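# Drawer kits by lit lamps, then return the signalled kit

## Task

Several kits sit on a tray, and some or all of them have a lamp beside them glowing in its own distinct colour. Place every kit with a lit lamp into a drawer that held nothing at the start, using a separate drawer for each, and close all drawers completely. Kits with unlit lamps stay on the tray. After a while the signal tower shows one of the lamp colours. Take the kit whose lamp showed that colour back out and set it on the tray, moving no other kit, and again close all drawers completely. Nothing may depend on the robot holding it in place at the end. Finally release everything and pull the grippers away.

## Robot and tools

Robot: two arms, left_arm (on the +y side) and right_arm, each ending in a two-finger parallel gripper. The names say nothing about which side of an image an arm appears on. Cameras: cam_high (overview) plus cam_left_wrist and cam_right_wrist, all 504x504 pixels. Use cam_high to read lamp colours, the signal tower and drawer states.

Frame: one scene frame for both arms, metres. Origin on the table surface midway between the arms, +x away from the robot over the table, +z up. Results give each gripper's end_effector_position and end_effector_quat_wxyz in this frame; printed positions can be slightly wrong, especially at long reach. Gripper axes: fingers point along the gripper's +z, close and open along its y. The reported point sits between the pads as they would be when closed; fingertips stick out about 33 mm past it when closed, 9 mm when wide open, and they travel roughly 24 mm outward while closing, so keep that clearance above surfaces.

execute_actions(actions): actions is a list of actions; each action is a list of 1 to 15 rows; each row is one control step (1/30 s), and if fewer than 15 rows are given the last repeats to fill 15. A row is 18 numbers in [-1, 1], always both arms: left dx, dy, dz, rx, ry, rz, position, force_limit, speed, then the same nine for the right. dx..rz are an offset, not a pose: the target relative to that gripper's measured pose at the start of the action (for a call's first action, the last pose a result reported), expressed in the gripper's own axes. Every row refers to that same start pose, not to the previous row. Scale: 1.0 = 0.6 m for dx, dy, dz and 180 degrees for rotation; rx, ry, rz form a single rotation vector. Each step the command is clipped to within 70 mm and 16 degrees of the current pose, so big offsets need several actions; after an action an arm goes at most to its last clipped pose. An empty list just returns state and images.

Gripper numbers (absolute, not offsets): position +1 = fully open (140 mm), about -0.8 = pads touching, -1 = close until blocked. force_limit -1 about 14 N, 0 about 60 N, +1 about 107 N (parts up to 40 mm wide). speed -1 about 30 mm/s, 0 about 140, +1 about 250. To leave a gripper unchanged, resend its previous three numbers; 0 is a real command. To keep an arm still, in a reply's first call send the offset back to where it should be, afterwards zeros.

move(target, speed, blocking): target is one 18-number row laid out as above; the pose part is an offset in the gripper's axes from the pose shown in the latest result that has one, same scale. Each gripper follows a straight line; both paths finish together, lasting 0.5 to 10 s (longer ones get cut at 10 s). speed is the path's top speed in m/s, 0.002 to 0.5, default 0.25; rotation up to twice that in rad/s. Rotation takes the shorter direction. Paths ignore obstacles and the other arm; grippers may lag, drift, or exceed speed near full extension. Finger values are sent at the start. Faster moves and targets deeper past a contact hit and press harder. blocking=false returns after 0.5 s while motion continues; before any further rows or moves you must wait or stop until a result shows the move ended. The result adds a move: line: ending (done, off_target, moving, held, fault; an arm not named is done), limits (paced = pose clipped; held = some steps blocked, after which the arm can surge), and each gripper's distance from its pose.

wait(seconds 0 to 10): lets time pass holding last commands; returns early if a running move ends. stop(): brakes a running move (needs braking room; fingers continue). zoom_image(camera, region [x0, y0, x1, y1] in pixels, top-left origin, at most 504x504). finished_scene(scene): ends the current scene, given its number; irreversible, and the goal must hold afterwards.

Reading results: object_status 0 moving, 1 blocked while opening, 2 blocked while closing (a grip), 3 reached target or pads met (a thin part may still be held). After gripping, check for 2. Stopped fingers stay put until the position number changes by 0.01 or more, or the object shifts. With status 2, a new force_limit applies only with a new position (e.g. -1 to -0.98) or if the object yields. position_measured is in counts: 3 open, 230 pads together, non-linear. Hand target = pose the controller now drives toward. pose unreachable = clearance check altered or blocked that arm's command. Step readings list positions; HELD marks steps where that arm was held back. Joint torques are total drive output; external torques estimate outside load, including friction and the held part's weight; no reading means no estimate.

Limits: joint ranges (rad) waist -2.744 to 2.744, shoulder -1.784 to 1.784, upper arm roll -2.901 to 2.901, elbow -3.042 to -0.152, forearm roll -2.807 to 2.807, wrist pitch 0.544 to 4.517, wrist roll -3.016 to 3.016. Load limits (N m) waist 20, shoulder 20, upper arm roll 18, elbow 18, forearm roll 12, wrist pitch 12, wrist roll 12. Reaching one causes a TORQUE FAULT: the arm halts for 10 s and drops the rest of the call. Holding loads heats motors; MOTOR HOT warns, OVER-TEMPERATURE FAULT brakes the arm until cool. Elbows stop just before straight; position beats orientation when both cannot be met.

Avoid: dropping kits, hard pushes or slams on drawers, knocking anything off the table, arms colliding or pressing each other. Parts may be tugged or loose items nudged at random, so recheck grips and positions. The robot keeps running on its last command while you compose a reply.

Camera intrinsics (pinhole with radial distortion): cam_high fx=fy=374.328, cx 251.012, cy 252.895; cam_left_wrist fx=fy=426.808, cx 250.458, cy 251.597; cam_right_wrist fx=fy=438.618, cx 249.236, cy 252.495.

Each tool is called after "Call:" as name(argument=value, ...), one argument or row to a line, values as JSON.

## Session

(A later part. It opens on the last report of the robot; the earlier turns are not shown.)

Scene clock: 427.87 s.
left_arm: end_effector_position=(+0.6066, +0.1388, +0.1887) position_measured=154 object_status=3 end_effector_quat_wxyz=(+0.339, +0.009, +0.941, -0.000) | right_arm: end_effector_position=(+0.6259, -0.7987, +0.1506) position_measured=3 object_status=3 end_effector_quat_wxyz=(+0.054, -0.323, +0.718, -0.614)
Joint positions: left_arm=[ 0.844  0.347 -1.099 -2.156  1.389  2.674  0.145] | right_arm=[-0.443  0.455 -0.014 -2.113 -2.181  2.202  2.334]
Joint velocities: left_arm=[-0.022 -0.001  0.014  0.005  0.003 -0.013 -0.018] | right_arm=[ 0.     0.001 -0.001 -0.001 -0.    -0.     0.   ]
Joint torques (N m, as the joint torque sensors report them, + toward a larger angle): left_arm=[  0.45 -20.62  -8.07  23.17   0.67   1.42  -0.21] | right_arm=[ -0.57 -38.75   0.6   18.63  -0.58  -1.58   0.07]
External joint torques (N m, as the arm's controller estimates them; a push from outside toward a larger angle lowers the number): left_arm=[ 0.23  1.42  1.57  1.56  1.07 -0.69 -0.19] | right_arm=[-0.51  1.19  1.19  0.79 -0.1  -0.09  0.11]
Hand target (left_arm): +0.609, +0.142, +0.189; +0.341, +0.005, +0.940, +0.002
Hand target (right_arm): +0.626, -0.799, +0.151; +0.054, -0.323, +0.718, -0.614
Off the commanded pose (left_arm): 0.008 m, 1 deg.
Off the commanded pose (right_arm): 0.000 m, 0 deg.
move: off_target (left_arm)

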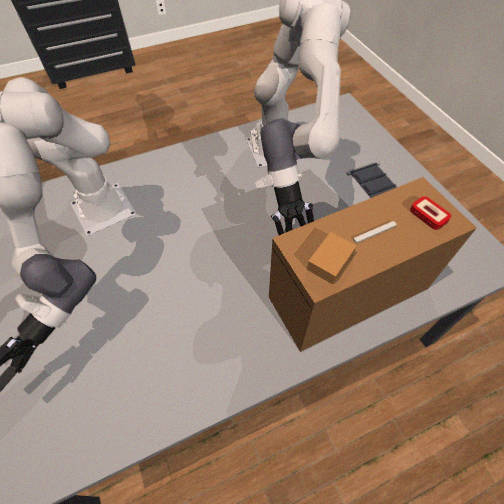

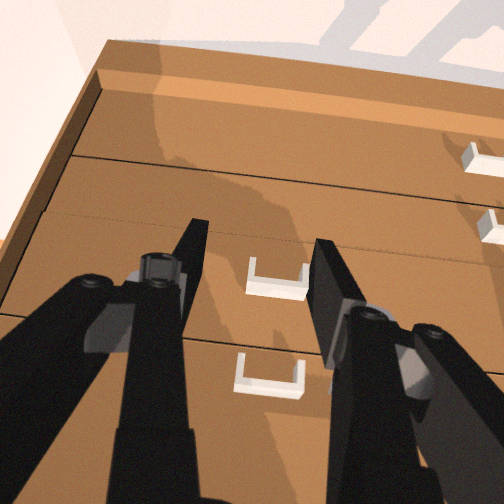

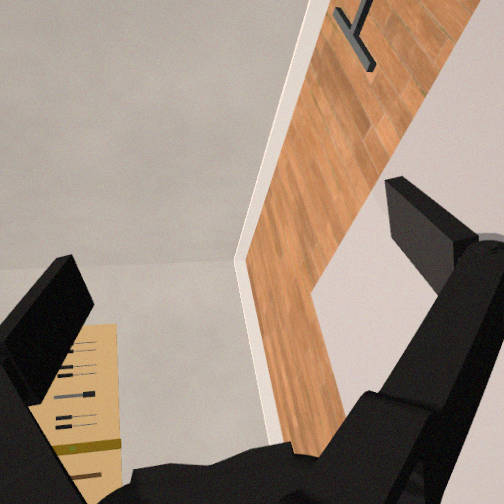

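Call:
move(
  target=[-0.003,0.013,0.018,0,0,0,-0.2,0.3,0,0,0,0,0,0,0,1,0,0],
  speed=0.015,
)

Call:
move(
  target=[0.06,0,-0.09,0,0,0,-0.2,0.3,0,0,0,0,0,0,0,1,0,0],
  speed=0.1,
)

Call:
move(
  target=[0.1,0.85,-0.05,0,0.217,0,-0.2,0.3,0,0,0,0,0,0,0,1,0,0],
  speed=0.2,
)

Scene clock: 432.57 s.
left_arm: end_effector_position=(+0.6097, +0.1403, +0.1806) position_measured=154 object_status=3 end_effector_quat_wxyz=(+0.337, +0.012, +0.941, -0.002) | right_arm: end_effector_position=(+0.6259, -0.7987, +0.1506) position_measured=3 object_status=3 end_effector_quat_wxyz=(+0.054, -0.323, +0.718, -0.614)
Joint positions: left_arm=[ 0.832  0.377 -1.081 -2.146  1.419  2.673  0.139] | right_arm=[-0.443  0.455 -0.014 -2.113 -2.181  2.202  2.334]
Joint velocities: left_arm=[-0.001  0.004  0.    -0.     0.008  0.    -0.002] | right_arm=[ 0.001  0.     0.001 -0.001  0.001  0.001  0.   ]
Joint torques (N m, as the joint torque sensors report them, + toward a larger angle): left_arm=[  1.33 -20.13  -6.23  25.72   1.28   1.91   0.12] | right_arm=[ -0.39 -38.67   0.63  18.25  -0.58  -1.58   0.06]
External joint torques (N m, as the arm's controller estimates them; a push from outside toward a larger angle lowers the number): left_arm=[ 1.49  3.04  4.41  4.6   1.66 -0.24  0.14] | right_arm=[-0.49  1.19  1.08  0.49 -0.1  -0.11  0.1 ]
Hand target (left_arm): +0.615, +0.147, +0.182; +0.340, +0.009, +0.941, -0.000
Hand target (right_arm): +0.626, -0.799, +0.151; +0.054, -0.323, +0.718, -0.614
Off the commanded pose (left_arm): 0.008 m, 0 deg.
Off the commanded pose (right_arm): 0.000 m, 0 deg.
move: off_target (left_arm)

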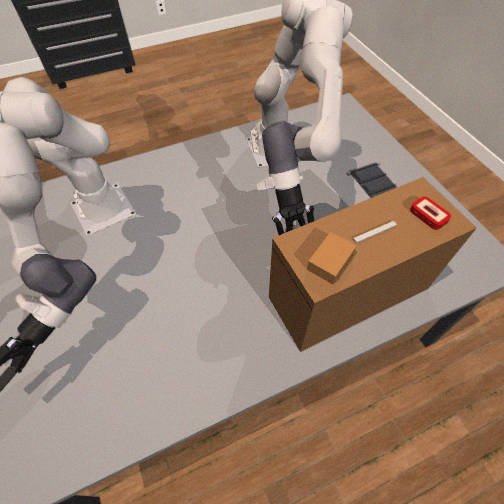

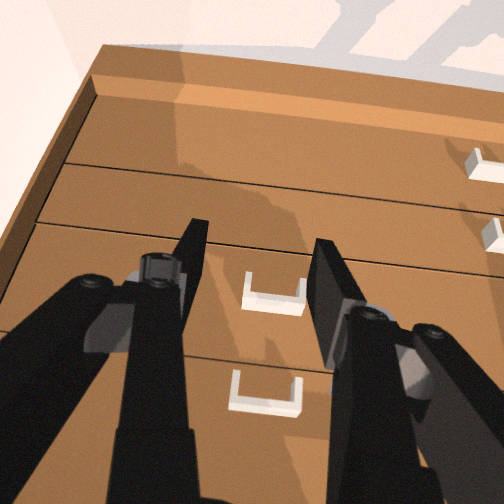

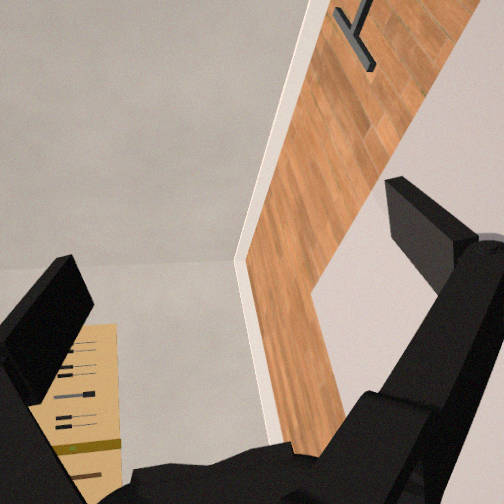

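Scene clock: 433.87 s.
left_arm: end_effector_position=(+0.5464, +0.1408, +0.1984) position_measured=154 object_status=3 end_effector_quat_wxyz=(+0.336, +0.003, +0.942, -0.004) | right_arm: end_effector_position=(+0.6259, -0.7987, +0.1506) position_measured=3 object_status=3 end_effector_quat_wxyz=(+0.054, -0.323, +0.718, -0.614)
Joint positions: left_arm=[ 1.002 -0.007 -1.212 -2.373  1.071  2.911  0.241] | right_arm=[-0.443  0.455 -0.014 -2.113 -2.181  2.202  2.334]
Joint velocities: left_arm=[ 0.001 -0.004  0.003 -0.005 -0.07   0.026  0.103] | right_arm=[ 0.001 -0.     0.001  0.     0.    -0.001  0.001]
Joint torques (N m, as the joint torque sensors report them, + toward a larger angle): left_arm=[ -0.84 -11.04   0.99  20.2   -1.85   2.69   0.33] | right_arm=[ -0.49 -38.68   0.63  18.4   -0.61  -1.54   0.08]
External joint torques (N m, as the arm's controller estimates them; a push from outside toward a larger angle lowers the number): left_arm=[-0.81 -1.8   0.84 -1.89 -0.96  0.39  0.34] | right_arm=[-0.59  1.25  1.07  0.58 -0.13 -0.08  0.12]
Hand target (left_arm): +0.546, +0.139, +0.198; +0.335, +0.015, +0.942, -0.002
Hand target (right_arm): +0.626, -0.799, +0.151; +0.054, -0.323, +0.718, -0.614
Off the commanded pose (left_arm): 0.002 m, 1 deg.
Off the commanded pose (right_arm): 0.000 m, 0 deg.
move: done

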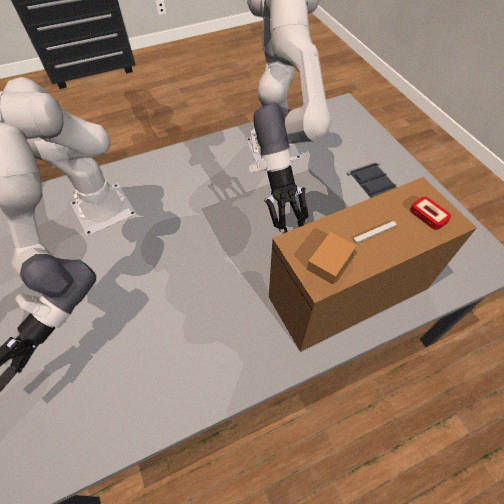

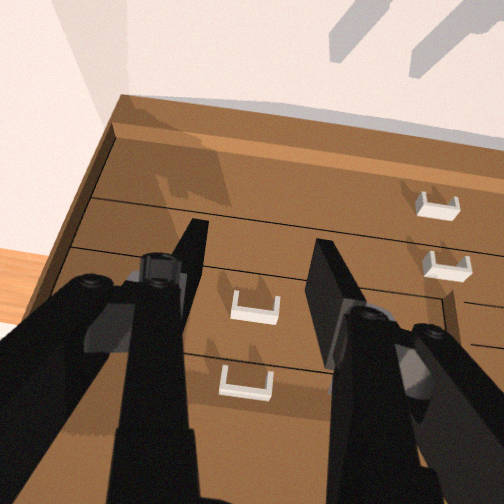

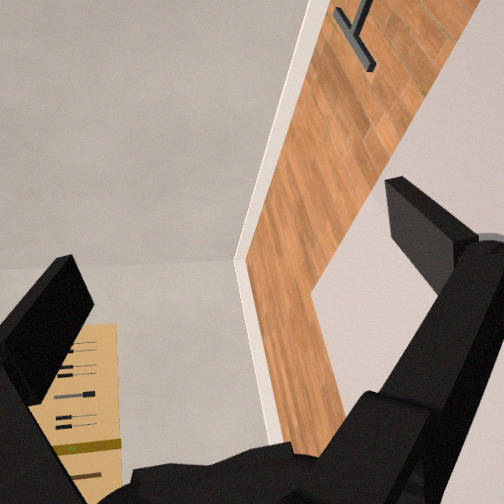

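Scene clock: 437.33 s.
left_arm: end_effector_position=(+0.4807, +0.6554, +0.1766) position_measured=154 object_status=3 end_effector_quat_wxyz=(-0.008, -0.000, +1.000, +0.004) | right_arm: end_effector_position=(+0.6259, -0.7987, +0.1506) position_measured=3 object_status=3 end_effector_quat_wxyz=(+0.054, -0.323, +0.718, -0.614)
Joint positions: left_arm=[ 0.4    0.234  0.237 -1.881 -0.046  2.098  2.091] | right_arm=[-0.443  0.455 -0.014 -2.113 -2.181  2.202  2.334]
Joint velocities: left_arm=[-0.     0.    -0.     0.001 -0.002 -0.006  0.029] | right_arm=[ 0.    -0.    -0.001  0.001  0.    -0.     0.   ]
Joint torques (N m, as the joint torque sensors report them, + toward a larger angle): left_arm=[  2.52 -35.81   0.54  25.03  -0.38   1.88   0.24] | right_arm=[ -0.54 -38.79   0.5   18.59  -0.58  -1.58   0.04]
External joint torques (N m, as the arm's controller estimates them; a push from outside toward a larger angle lowers the number): left_arm=[ 2.44  2.13 -1.52  1.56 -1.12 -0.5   0.24] | right_arm=[-0.47  1.07  1.1   0.8  -0.11 -0.1   0.08]
Hand target (left_arm): +0.481, +0.655, +0.176; -0.008, +0.005, +1.000, +0.001
Hand target (right_arm): +0.626, -0.799, +0.151; +0.054, -0.323, +0.718, -0.614
Off the commanded pose (left_arm): 0.008 m, 1 deg.
Off the commanded pose (right_arm): 0.000 m, 0 deg.
move: off_target (left_arm); limits=paced

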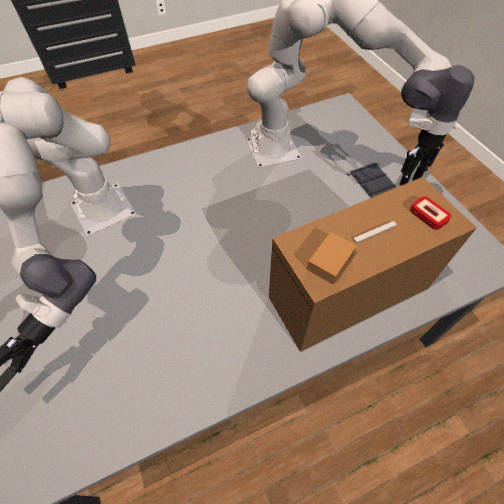

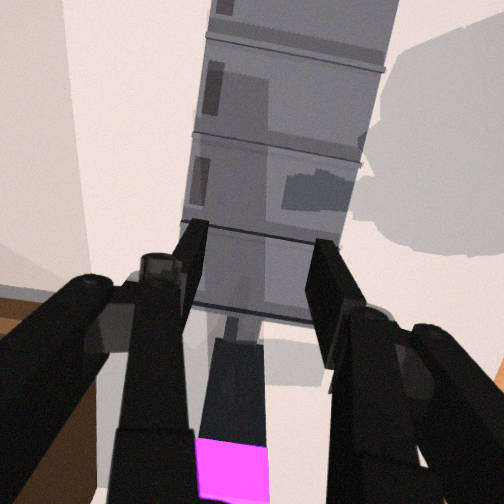

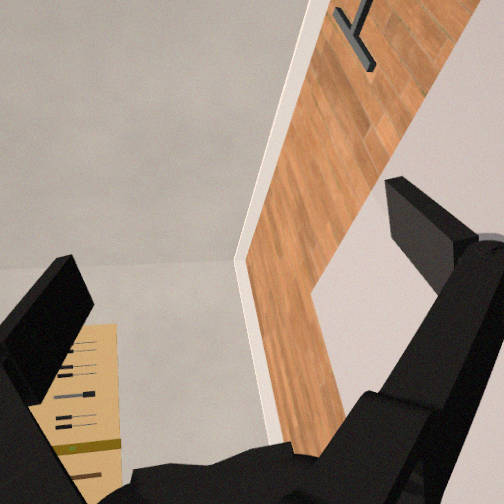

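Call:
move(
  target=[-0.11,-0.847,-0.003,0,-0.217,0,-0.2,0.3,0,0,0,0,0,0,0,1,0,0],
  speed=0.2,
)

Scene clock: 443.50 s.
left_arm: end_effector_position=(+0.5512, +0.1450, +0.1798) position_measured=154 object_status=3 end_effector_quat_wxyz=(+0.335, +0.007, +0.942, +0.005) | right_arm: end_effector_position=(+0.6259, -0.7987, +0.1506) position_measured=3 object_status=3 end_effector_quat_wxyz=(+0.054, -0.323, +0.718, -0.614)
Joint positions: left_arm=[ 0.082  0.048 -0.285 -2.347  1.184  2.898  0.158] | right_arm=[-0.443  0.455 -0.014 -2.113 -2.181  2.202  2.334]
Joint velocities: left_arm=[-0.     0.001 -0.001  0.001  0.022 -0.001 -0.056] | right_arm=[-0.001  0.001 -0.     0.    -0.     0.    -0.   ]
Joint torques (N m, as the joint torque sensors report them, + toward a larger angle): left_arm=[ -0.55 -27.31  -0.69  22.58   0.14   1.64  -0.12] | right_arm=[ -0.43 -38.52   0.39  18.24  -0.57  -1.58   0.05]
External joint torques (N m, as the arm's controller estimates them; a push from outside toward a larger angle lowers the number): left_arm=[-0.6   2.2  -0.26  0.84  1.1  -0.49 -0.1 ] | right_arm=[-0.34  1.35  1.    0.46 -0.1  -0.1   0.09]
Hand target (left_arm): +0.552, +0.145, +0.180; +0.335, +0.000, +0.942, +0.004
Hand target (right_arm): +0.626, -0.799, +0.151; +0.054, -0.323, +0.718, -0.614
Off the commanded pose (left_arm): 0.008 m, 1 deg.
Off the commanded pose (right_arm): 0.000 m, 0 deg.
move: off_target (left_arm)

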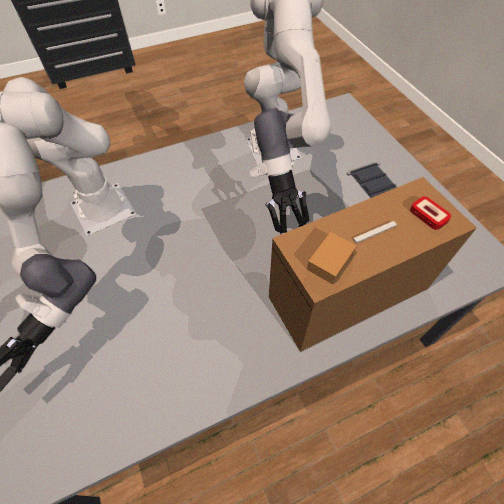

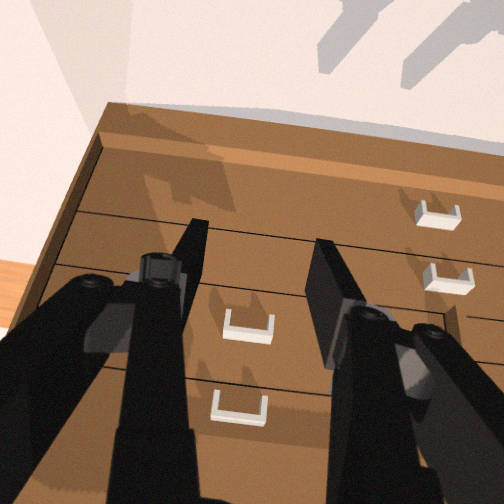

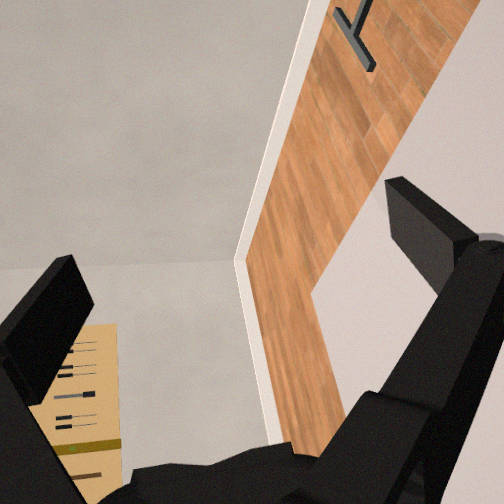

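Call:
move(
  target=[-0.0705,0.004,0.061,0,0,0,-0.2,0.3,0,0,0,0,0,0,0,1,0,0],
  speed=0.04,
)

Call:
move(
  target=[0,0,0,0,0,0,-1,0.5,-0.5,0,0,0,0,0,0,1,0,0],
)

Call:
move(
  target=[0.187,-0.005,-0.15,0,0,0,-1,0.5,-0.5,0,0,0,0,0,0,1,0,0],
  speed=0.06,
)

Scene clock: 446.77 s.
left_arm: end_effector_position=(+0.6056, +0.1453, +0.1776) position_measured=154 object_status=3 end_effector_quat_wxyz=(+0.335, +0.004, +0.942, +0.002) | right_arm: end_effector_position=(+0.6259, -0.7987, +0.1506) position_measured=3 object_status=3 end_effector_quat_wxyz=(+0.054, -0.323, +0.718, -0.614)
Joint positions: left_arm=[ 0.102  0.186 -0.28  -2.188  1.148  2.884  0.234] | right_arm=[-0.443  0.455 -0.014 -2.113 -2.181  2.202  2.334]
Joint velocities: left_arm=[-0.001  0.     0.001  0.001 -0.012 -0.003  0.036] | right_arm=[ 0.    -0.001 -0.    -0.     0.     0.     0.001]
Joint torques (N m, as the joint torque sensors report them, + toward a larger angle): left_arm=[  1.78 -32.01  -2.8   23.61  -1.82   1.93   0.27] | right_arm=[ -0.5  -38.48   0.51  18.53  -0.59  -1.57   0.07]
External joint torques (N m, as the arm's controller estimates them; a push from outside toward a larger angle lowers the number): left_arm=[ 1.81  2.44 -0.95  1.57 -0.97 -0.34  0.28] | right_arm=[-0.52  1.52  1.03  0.67 -0.11 -0.09  0.11]
Hand target (left_arm): +0.607, +0.147, +0.178; +0.334, +0.007, +0.942, +0.005
Hand target (right_arm): +0.626, -0.799, +0.151; +0.054, -0.323, +0.718, -0.614
Off the commanded pose (left_arm): 0.002 m, 1 deg.
Off the commanded pose (right_arm): 0.000 m, 0 deg.
move: done

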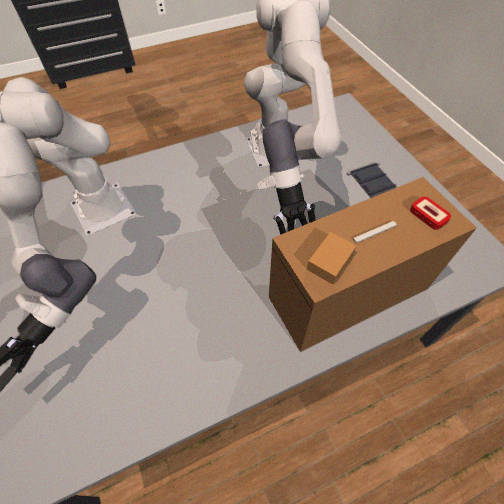

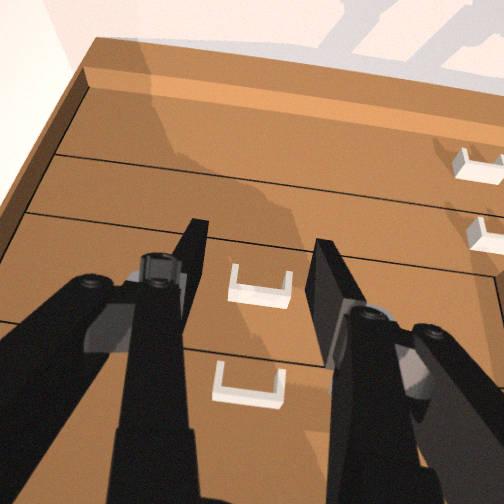

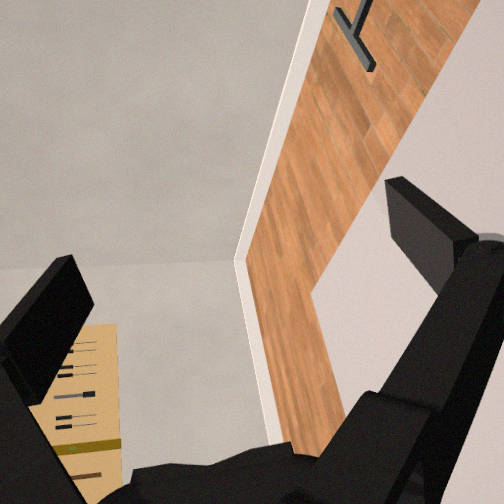

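Scene clock: 447.30 s.
left_arm: end_effector_position=(+0.6059, +0.1479, +0.1774) position_measured=195 object_status=2 end_effector_quat_wxyz=(+0.335, +0.002, +0.942, +0.004) | right_arm: end_effector_position=(+0.6259, -0.7987, +0.1506) position_measured=3 object_status=3 end_effector_quat_wxyz=(+0.054, -0.323, +0.718, -0.614)
Joint positions: left_arm=[ 0.103  0.185 -0.279 -2.189  1.148  2.88   0.235] | right_arm=[-0.443  0.455 -0.014 -2.113 -2.181  2.202  2.334]
Joint velocities: left_arm=[ 0.     0.002 -0.     0.    -0.    -0.001  0.002] | right_arm=[-0.002  0.    -0.001 -0.     0.001 -0.001 -0.001]
Joint torques (N m, as the joint torque sensors report them, + toward a larger angle): left_arm=[ -0.13 -33.17  -2.77  22.16  -0.84   2.8    0.1 ] | right_arm=[ -0.55 -38.64   0.44  18.49  -0.57  -1.56   0.06]
External joint torques (N m, as the arm's controller estimates them; a push from outside toward a larger angle lowers the number): left_arm=[-0.06  1.2  -0.89  0.14  0.01  0.54  0.11] | right_arm=[-0.35  1.32  1.15  0.65 -0.1  -0.06  0.1 ]
Hand target (left_arm): +0.606, +0.145, +0.178; +0.335, +0.004, +0.942, +0.002
Hand target (right_arm): +0.626, -0.799, +0.151; +0.054, -0.323, +0.718, -0.614
Off the commanded pose (left_arm): 0.003 m, 0 deg.
Off the commanded pose (right_arm): 0.000 m, 0 deg.
move: done

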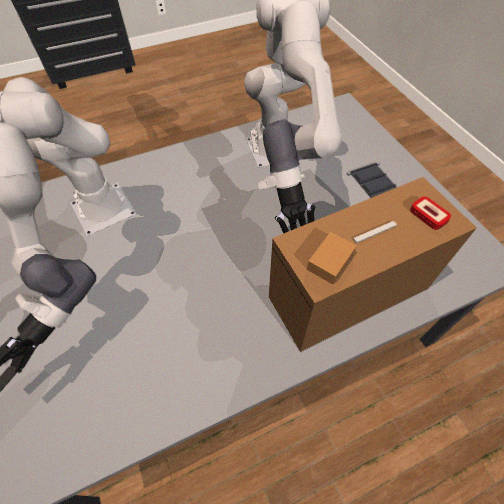

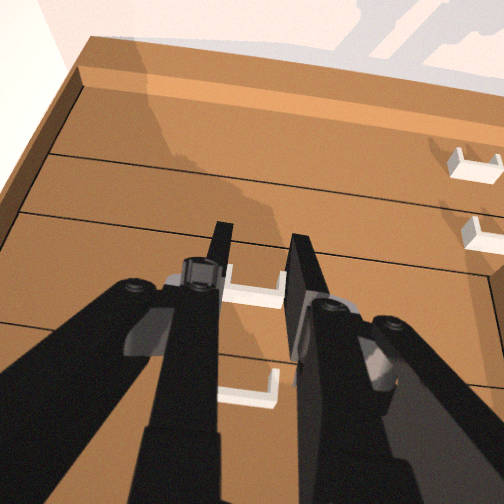

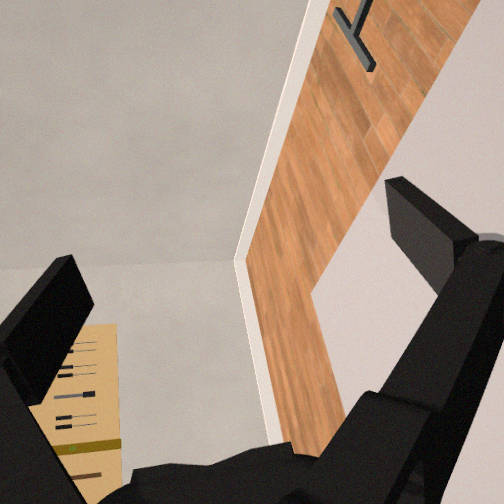

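Scene clock: 450.03 s.
left_arm: end_effector_position=(+0.4632, +0.1434, +0.1779) position_measured=195 object_status=2 end_effector_quat_wxyz=(+0.336, +0.006, +0.942, +0.005) | right_arm: end_effector_position=(+0.6259, -0.7987, +0.1506) position_measured=3 object_status=3 end_effector_quat_wxyz=(+0.054, -0.323, +0.718, -0.614)
Joint positions: left_arm=[ 0.057 -0.176 -0.325 -2.591  1.203  2.919  0.042] | right_arm=[-0.443  0.455 -0.014 -2.113 -2.181  2.202  2.334]
Joint velocities: left_arm=[-0.    -0.003  0.001 -0.003 -0.004  0.001 -0.003] | right_arm=[-0.001  0.001 -0.001 -0.     0.001  0.     0.001]
Joint torques (N m, as the joint torque sensors report them, + toward a larger angle): left_arm=[  0.1  -23.27   1.93  18.83  -2.02   1.53   0.2 ] | right_arm=[ -0.41 -38.67   0.4   18.34  -0.58  -1.54   0.06]
External joint torques (N m, as the arm's controller estimates them; a push from outside toward a larger angle lowers the number): left_arm=[ 0.12 -2.05  0.23 -2.46 -0.94 -0.44  0.22] | right_arm=[-0.28  1.2   1.05  0.52 -0.11 -0.06  0.1 ]
Hand target (left_arm): +0.462, +0.145, +0.178; +0.336, +0.004, +0.942, +0.006
Hand target (right_arm): +0.626, -0.799, +0.151; +0.054, -0.323, +0.718, -0.614
Off the commanded pose (left_arm): 0.003 m, 0 deg.
Off the commanded pose (right_arm): 0.000 m, 0 deg.
move: done

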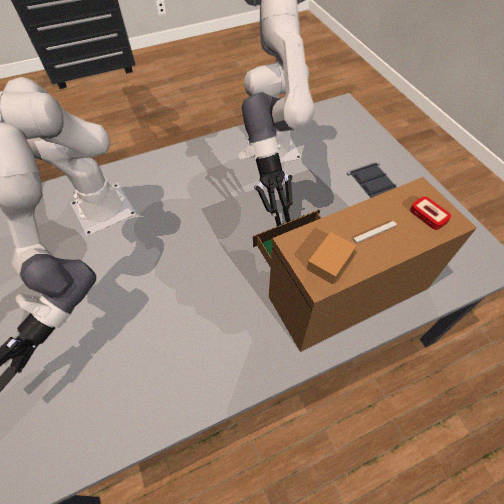

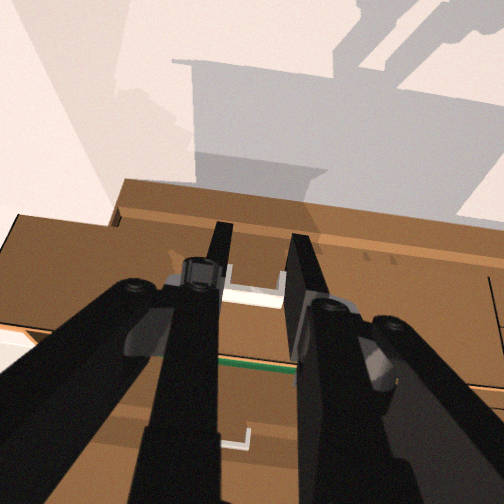

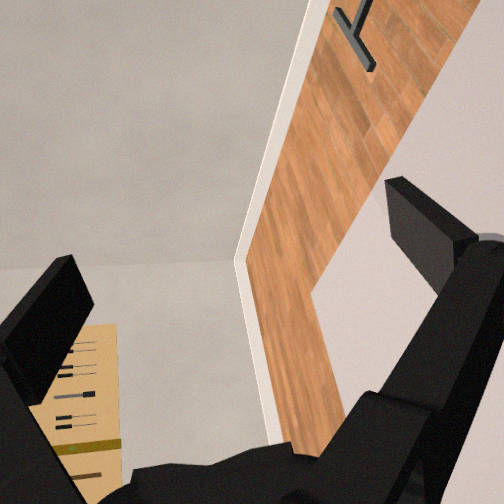

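Call:
move(
  target=[0,0,0,0,0,0,0.3,0.3,0,0,0,0,0,0,0,1,0,0],
)

Call:
move(
  target=[-0.06,0,-0.08,0,0.07,0,0.3,0.3,0,0,0,0,0,0,0,1,0,0],
  speed=0.12,
)

Call:
move(
  target=[-0.118,-0.002,0.055,0,0.145,0,0.3,0.3,0,0,0,0,0,0,0,1,0,0],
  speed=0.2,
)

Call:
move(
  target=[0,0,0.08,0,0,0,0.3,0.3,0,0,0,0,0,0,0,1,0,0],
  speed=0.06,
)

Scene clock: 452.73 s.
left_arm: end_effector_position=(+0.4630, +0.1433, +0.1777) position_measured=91 object_status=3 end_effector_quat_wxyz=(+0.336, +0.006, +0.942, +0.005) | right_arm: end_effector_position=(+0.6259, -0.7987, +0.1506) position_measured=3 object_status=3 end_effector_quat_wxyz=(+0.054, -0.323, +0.718, -0.614)
Joint positions: left_arm=[ 0.057 -0.176 -0.325 -2.591  1.202  2.919  0.041] | right_arm=[-0.443  0.455 -0.014 -2.113 -2.181  2.202  2.334]
Joint velocities: left_arm=[ 0.001  0.001 -0.002 -0.001 -0.     0.     0.   ] | right_arm=[ 0.001 -0.    -0.001  0.    -0.001 -0.     0.001]
Joint torques (N m, as the joint torque sensors report them, + toward a larger angle): left_arm=[  0.25 -20.83   1.3   20.52  -1.02   1.97   0.05] | right_arm=[ -0.4  -38.89   0.66  18.45  -0.59  -1.58   0.04]
External joint torques (N m, as the arm's controller estimates them; a push from outside toward a larger angle lowers the number): left_arm=[ 0.29  0.29 -0.37 -0.67  0.05  0.01  0.07] | right_arm=[-0.36  0.98  1.23  0.62 -0.11 -0.09  0.08]
Hand target (left_arm): +0.463, +0.143, +0.178; +0.336, +0.006, +0.942, +0.005
Hand target (right_arm): +0.626, -0.799, +0.151; +0.054, -0.323, +0.718, -0.614
Off the commanded pose (left_arm): 0.000 m, 0 deg.
Off the commanded pose (right_arm): 0.000 m, 0 deg.
move: done

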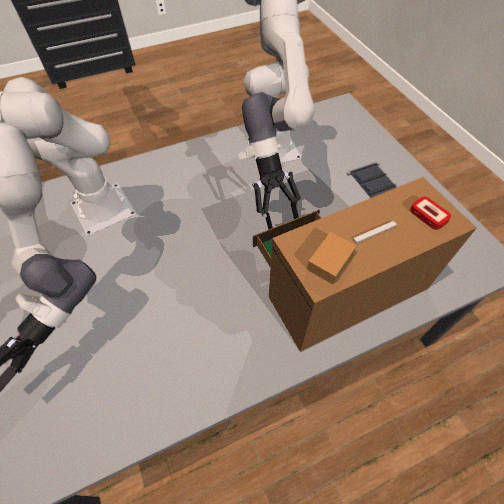

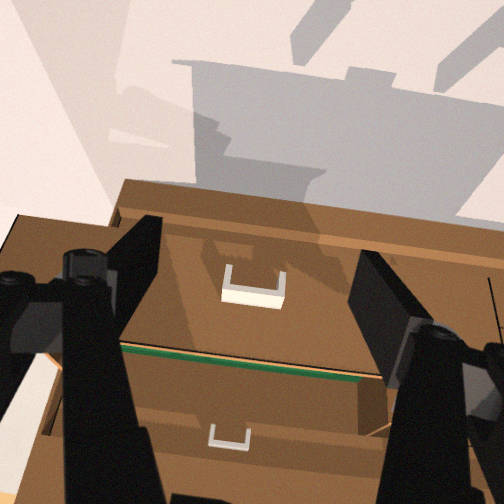

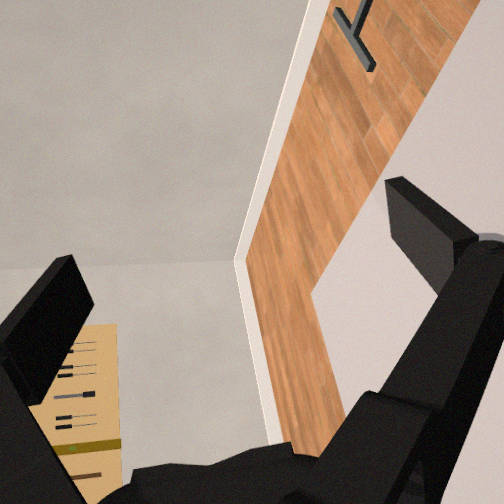

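Scene clock: 454.77 s.
left_arm: end_effector_position=(+0.4602, +0.1444, +0.2383) position_measured=91 object_status=3 end_effector_quat_wxyz=(+0.231, +0.001, +0.973, +0.007) | right_arm: end_effector_position=(+0.6259, -0.7987, +0.1506) position_measured=3 object_status=3 end_effector_quat_wxyz=(+0.054, -0.323, +0.718, -0.614)
Joint positions: left_arm=[-0.43  -0.256  0.085 -2.465  0.465  2.577  0.746] | right_arm=[-0.443  0.455 -0.014 -2.113 -2.181  2.202  2.334]
Joint velocities: left_arm=[-0.004 -0.     0.005  0.001 -0.001 -0.005  0.03 ] | right_arm=[-0.    -0.     0.    -0.001 -0.001  0.    -0.   ]
Joint torques (N m, as the joint torque sensors report them, + toward a larger angle): left_arm=[ -1.98 -20.51  -0.49  24.86  -0.85   2.35   0.22] | right_arm=[ -0.61 -38.54   0.64  18.47  -0.58  -1.6    0.05]
External joint torques (N m, as the arm's controller estimates them; a push from outside toward a larger angle lowers the number): left_arm=[-1.94  1.96  0.29  1.07 -1.16 -0.56  0.23] | right_arm=[-0.58  1.37  1.2   0.67 -0.1  -0.13  0.09]
Hand target (left_arm): +0.460, +0.144, +0.238; +0.230, +0.005, +0.973, +0.008
Hand target (right_arm): +0.626, -0.799, +0.151; +0.054, -0.323, +0.718, -0.614
Off the commanded pose (left_arm): 0.002 m, 1 deg.
Off the commanded pose (right_arm): 0.000 m, 0 deg.
move: done

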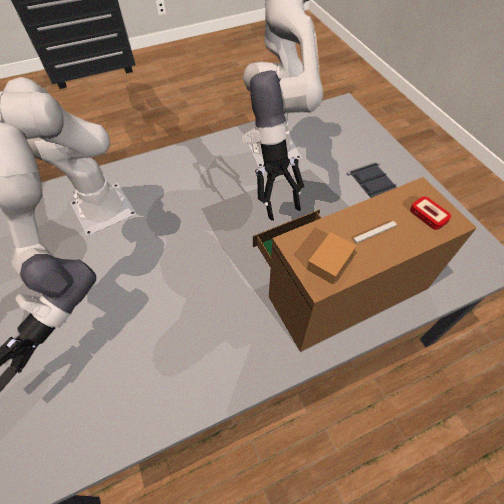

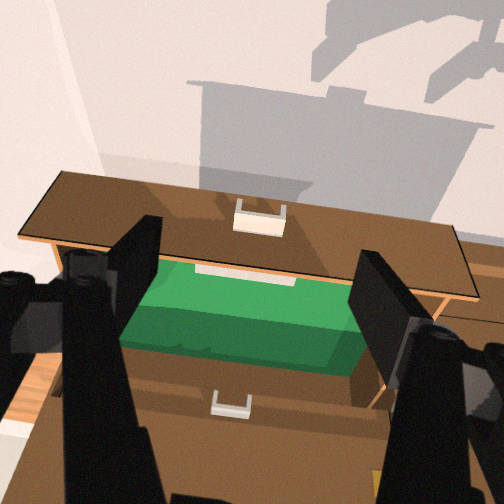

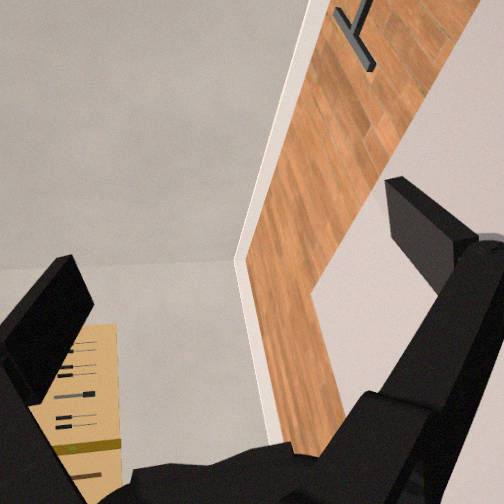

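Scene clock: 456.73 s.
left_arm: end_effector_position=(+0.5371, +0.1450, +0.2388) position_measured=91 object_status=3 end_effector_quat_wxyz=(+0.005, -0.006, +1.000, +0.008) | right_arm: end_effector_position=(+0.6259, -0.7987, +0.1506) position_measured=3 object_status=3 end_effector_quat_wxyz=(+0.054, -0.323, +0.718, -0.614)
Joint positions: left_arm=[-0.415  0.247  0.201 -1.7   -0.032  1.946  1.217] | right_arm=[-0.443  0.455 -0.014 -2.113 -2.181  2.202  2.334]
Joint velocities: left_arm=[-0.001  0.001  0.    -0.001 -0.001 -0.012  0.027] | right_arm=[ 0.     0.    -0.     0.001 -0.001 -0.    -0.001]
Joint torques (N m, as the joint torque sensors report them, + toward a larger angle): left_arm=[  2.14 -37.46   0.92  24.63  -0.36   2.1    0.32] | right_arm=[ -0.45 -38.62   0.31  18.51  -0.58  -1.6    0.01]
External joint torques (N m, as the arm's controller estimates them; a push from outside toward a larger angle lowers the number): left_arm=[ 2.25  1.89 -0.78  0.46 -1.13 -0.33  0.32] | right_arm=[-0.38  1.28  0.91  0.69 -0.1  -0.12  0.05]
Hand target (left_arm): +0.536, +0.145, +0.238; +0.002, -0.001, +1.000, +0.007
Hand target (right_arm): +0.626, -0.799, +0.151; +0.054, -0.323, +0.718, -0.614
Off the commanded pose (left_arm): 0.003 m, 1 deg.
Off the commanded pose (right_arm): 0.000 m, 0 deg.
move: done

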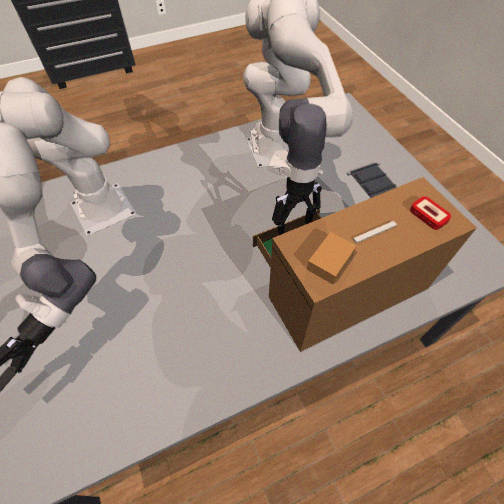

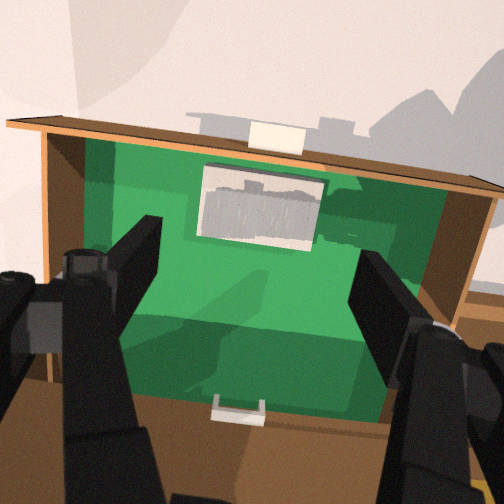

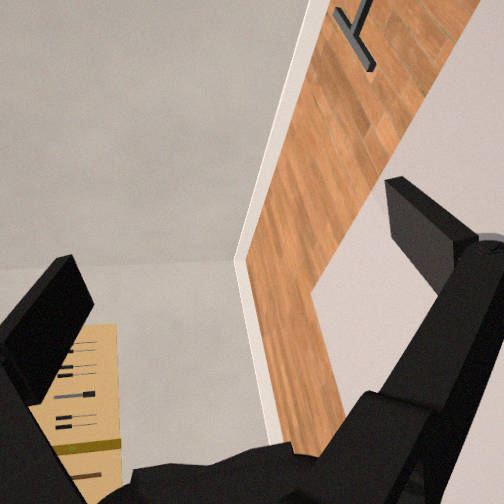

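Scene clock: 458.00 s.
left_arm: end_effector_position=(+0.5377, +0.1461, +0.1917) position_measured=91 object_status=3 end_effector_quat_wxyz=(+0.005, -0.007, +1.000, +0.010) | right_arm: end_effector_position=(+0.6259, -0.7987, +0.1506) position_measured=3 object_status=3 end_effector_quat_wxyz=(+0.054, -0.323, +0.718, -0.614)
Joint positions: left_arm=[-0.415  0.282  0.201 -1.774 -0.038  2.052  1.22 ] | right_arm=[-0.443  0.455 -0.014 -2.113 -2.181  2.202  2.334]
Joint velocities: left_arm=[ 0.001  0.001  0.001  0.    -0.     0.009  0.003] | right_arm=[ 0.     0.     0.001 -0.001 -0.001  0.001  0.001]
Joint torques (N m, as the joint torque sensors report them, + toward a larger angle): left_arm=[  0.5  -37.99   0.62  22.33  -0.42   2.86   0.18] | right_arm=[ -0.59 -38.67   0.59  18.25  -0.57  -1.58   0.06]
External joint torques (N m, as the arm's controller estimates them; a push from outside toward a larger angle lowers the number): left_arm=[ 0.49  2.02 -1.44 -1.46 -1.15  0.44  0.18] | right_arm=[-0.64  1.25  1.08  0.43 -0.09 -0.11  0.1 ]
Hand target (left_arm): +0.538, +0.145, +0.191; +0.005, -0.005, +1.000, +0.008
Hand target (right_arm): +0.626, -0.799, +0.151; +0.054, -0.323, +0.718, -0.614
Off the commanded pose (left_arm): 0.001 m, 0 deg.
Off the commanded pose (right_arm): 0.000 m, 0 deg.
move: done

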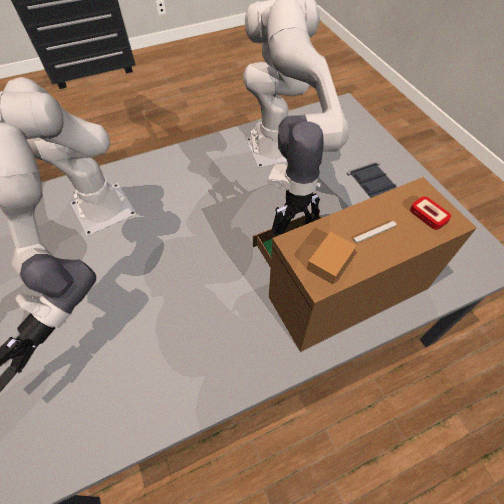

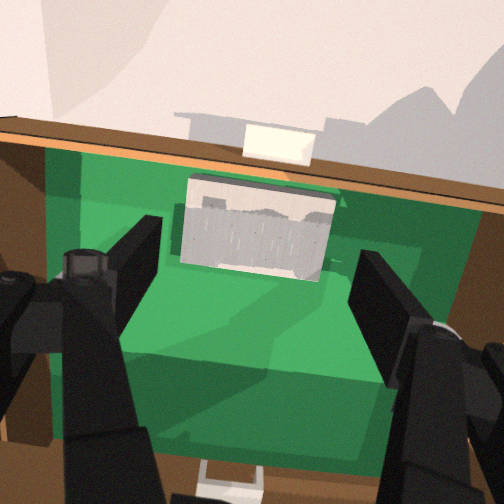

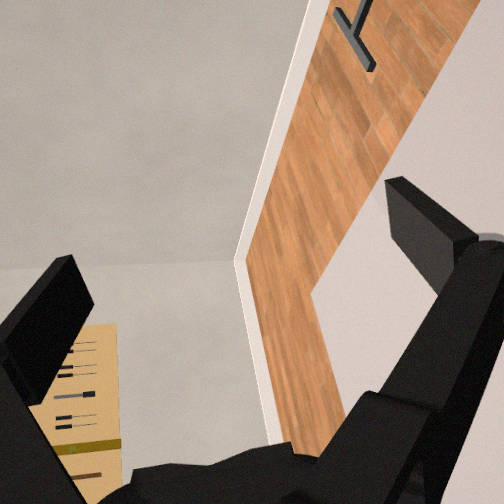

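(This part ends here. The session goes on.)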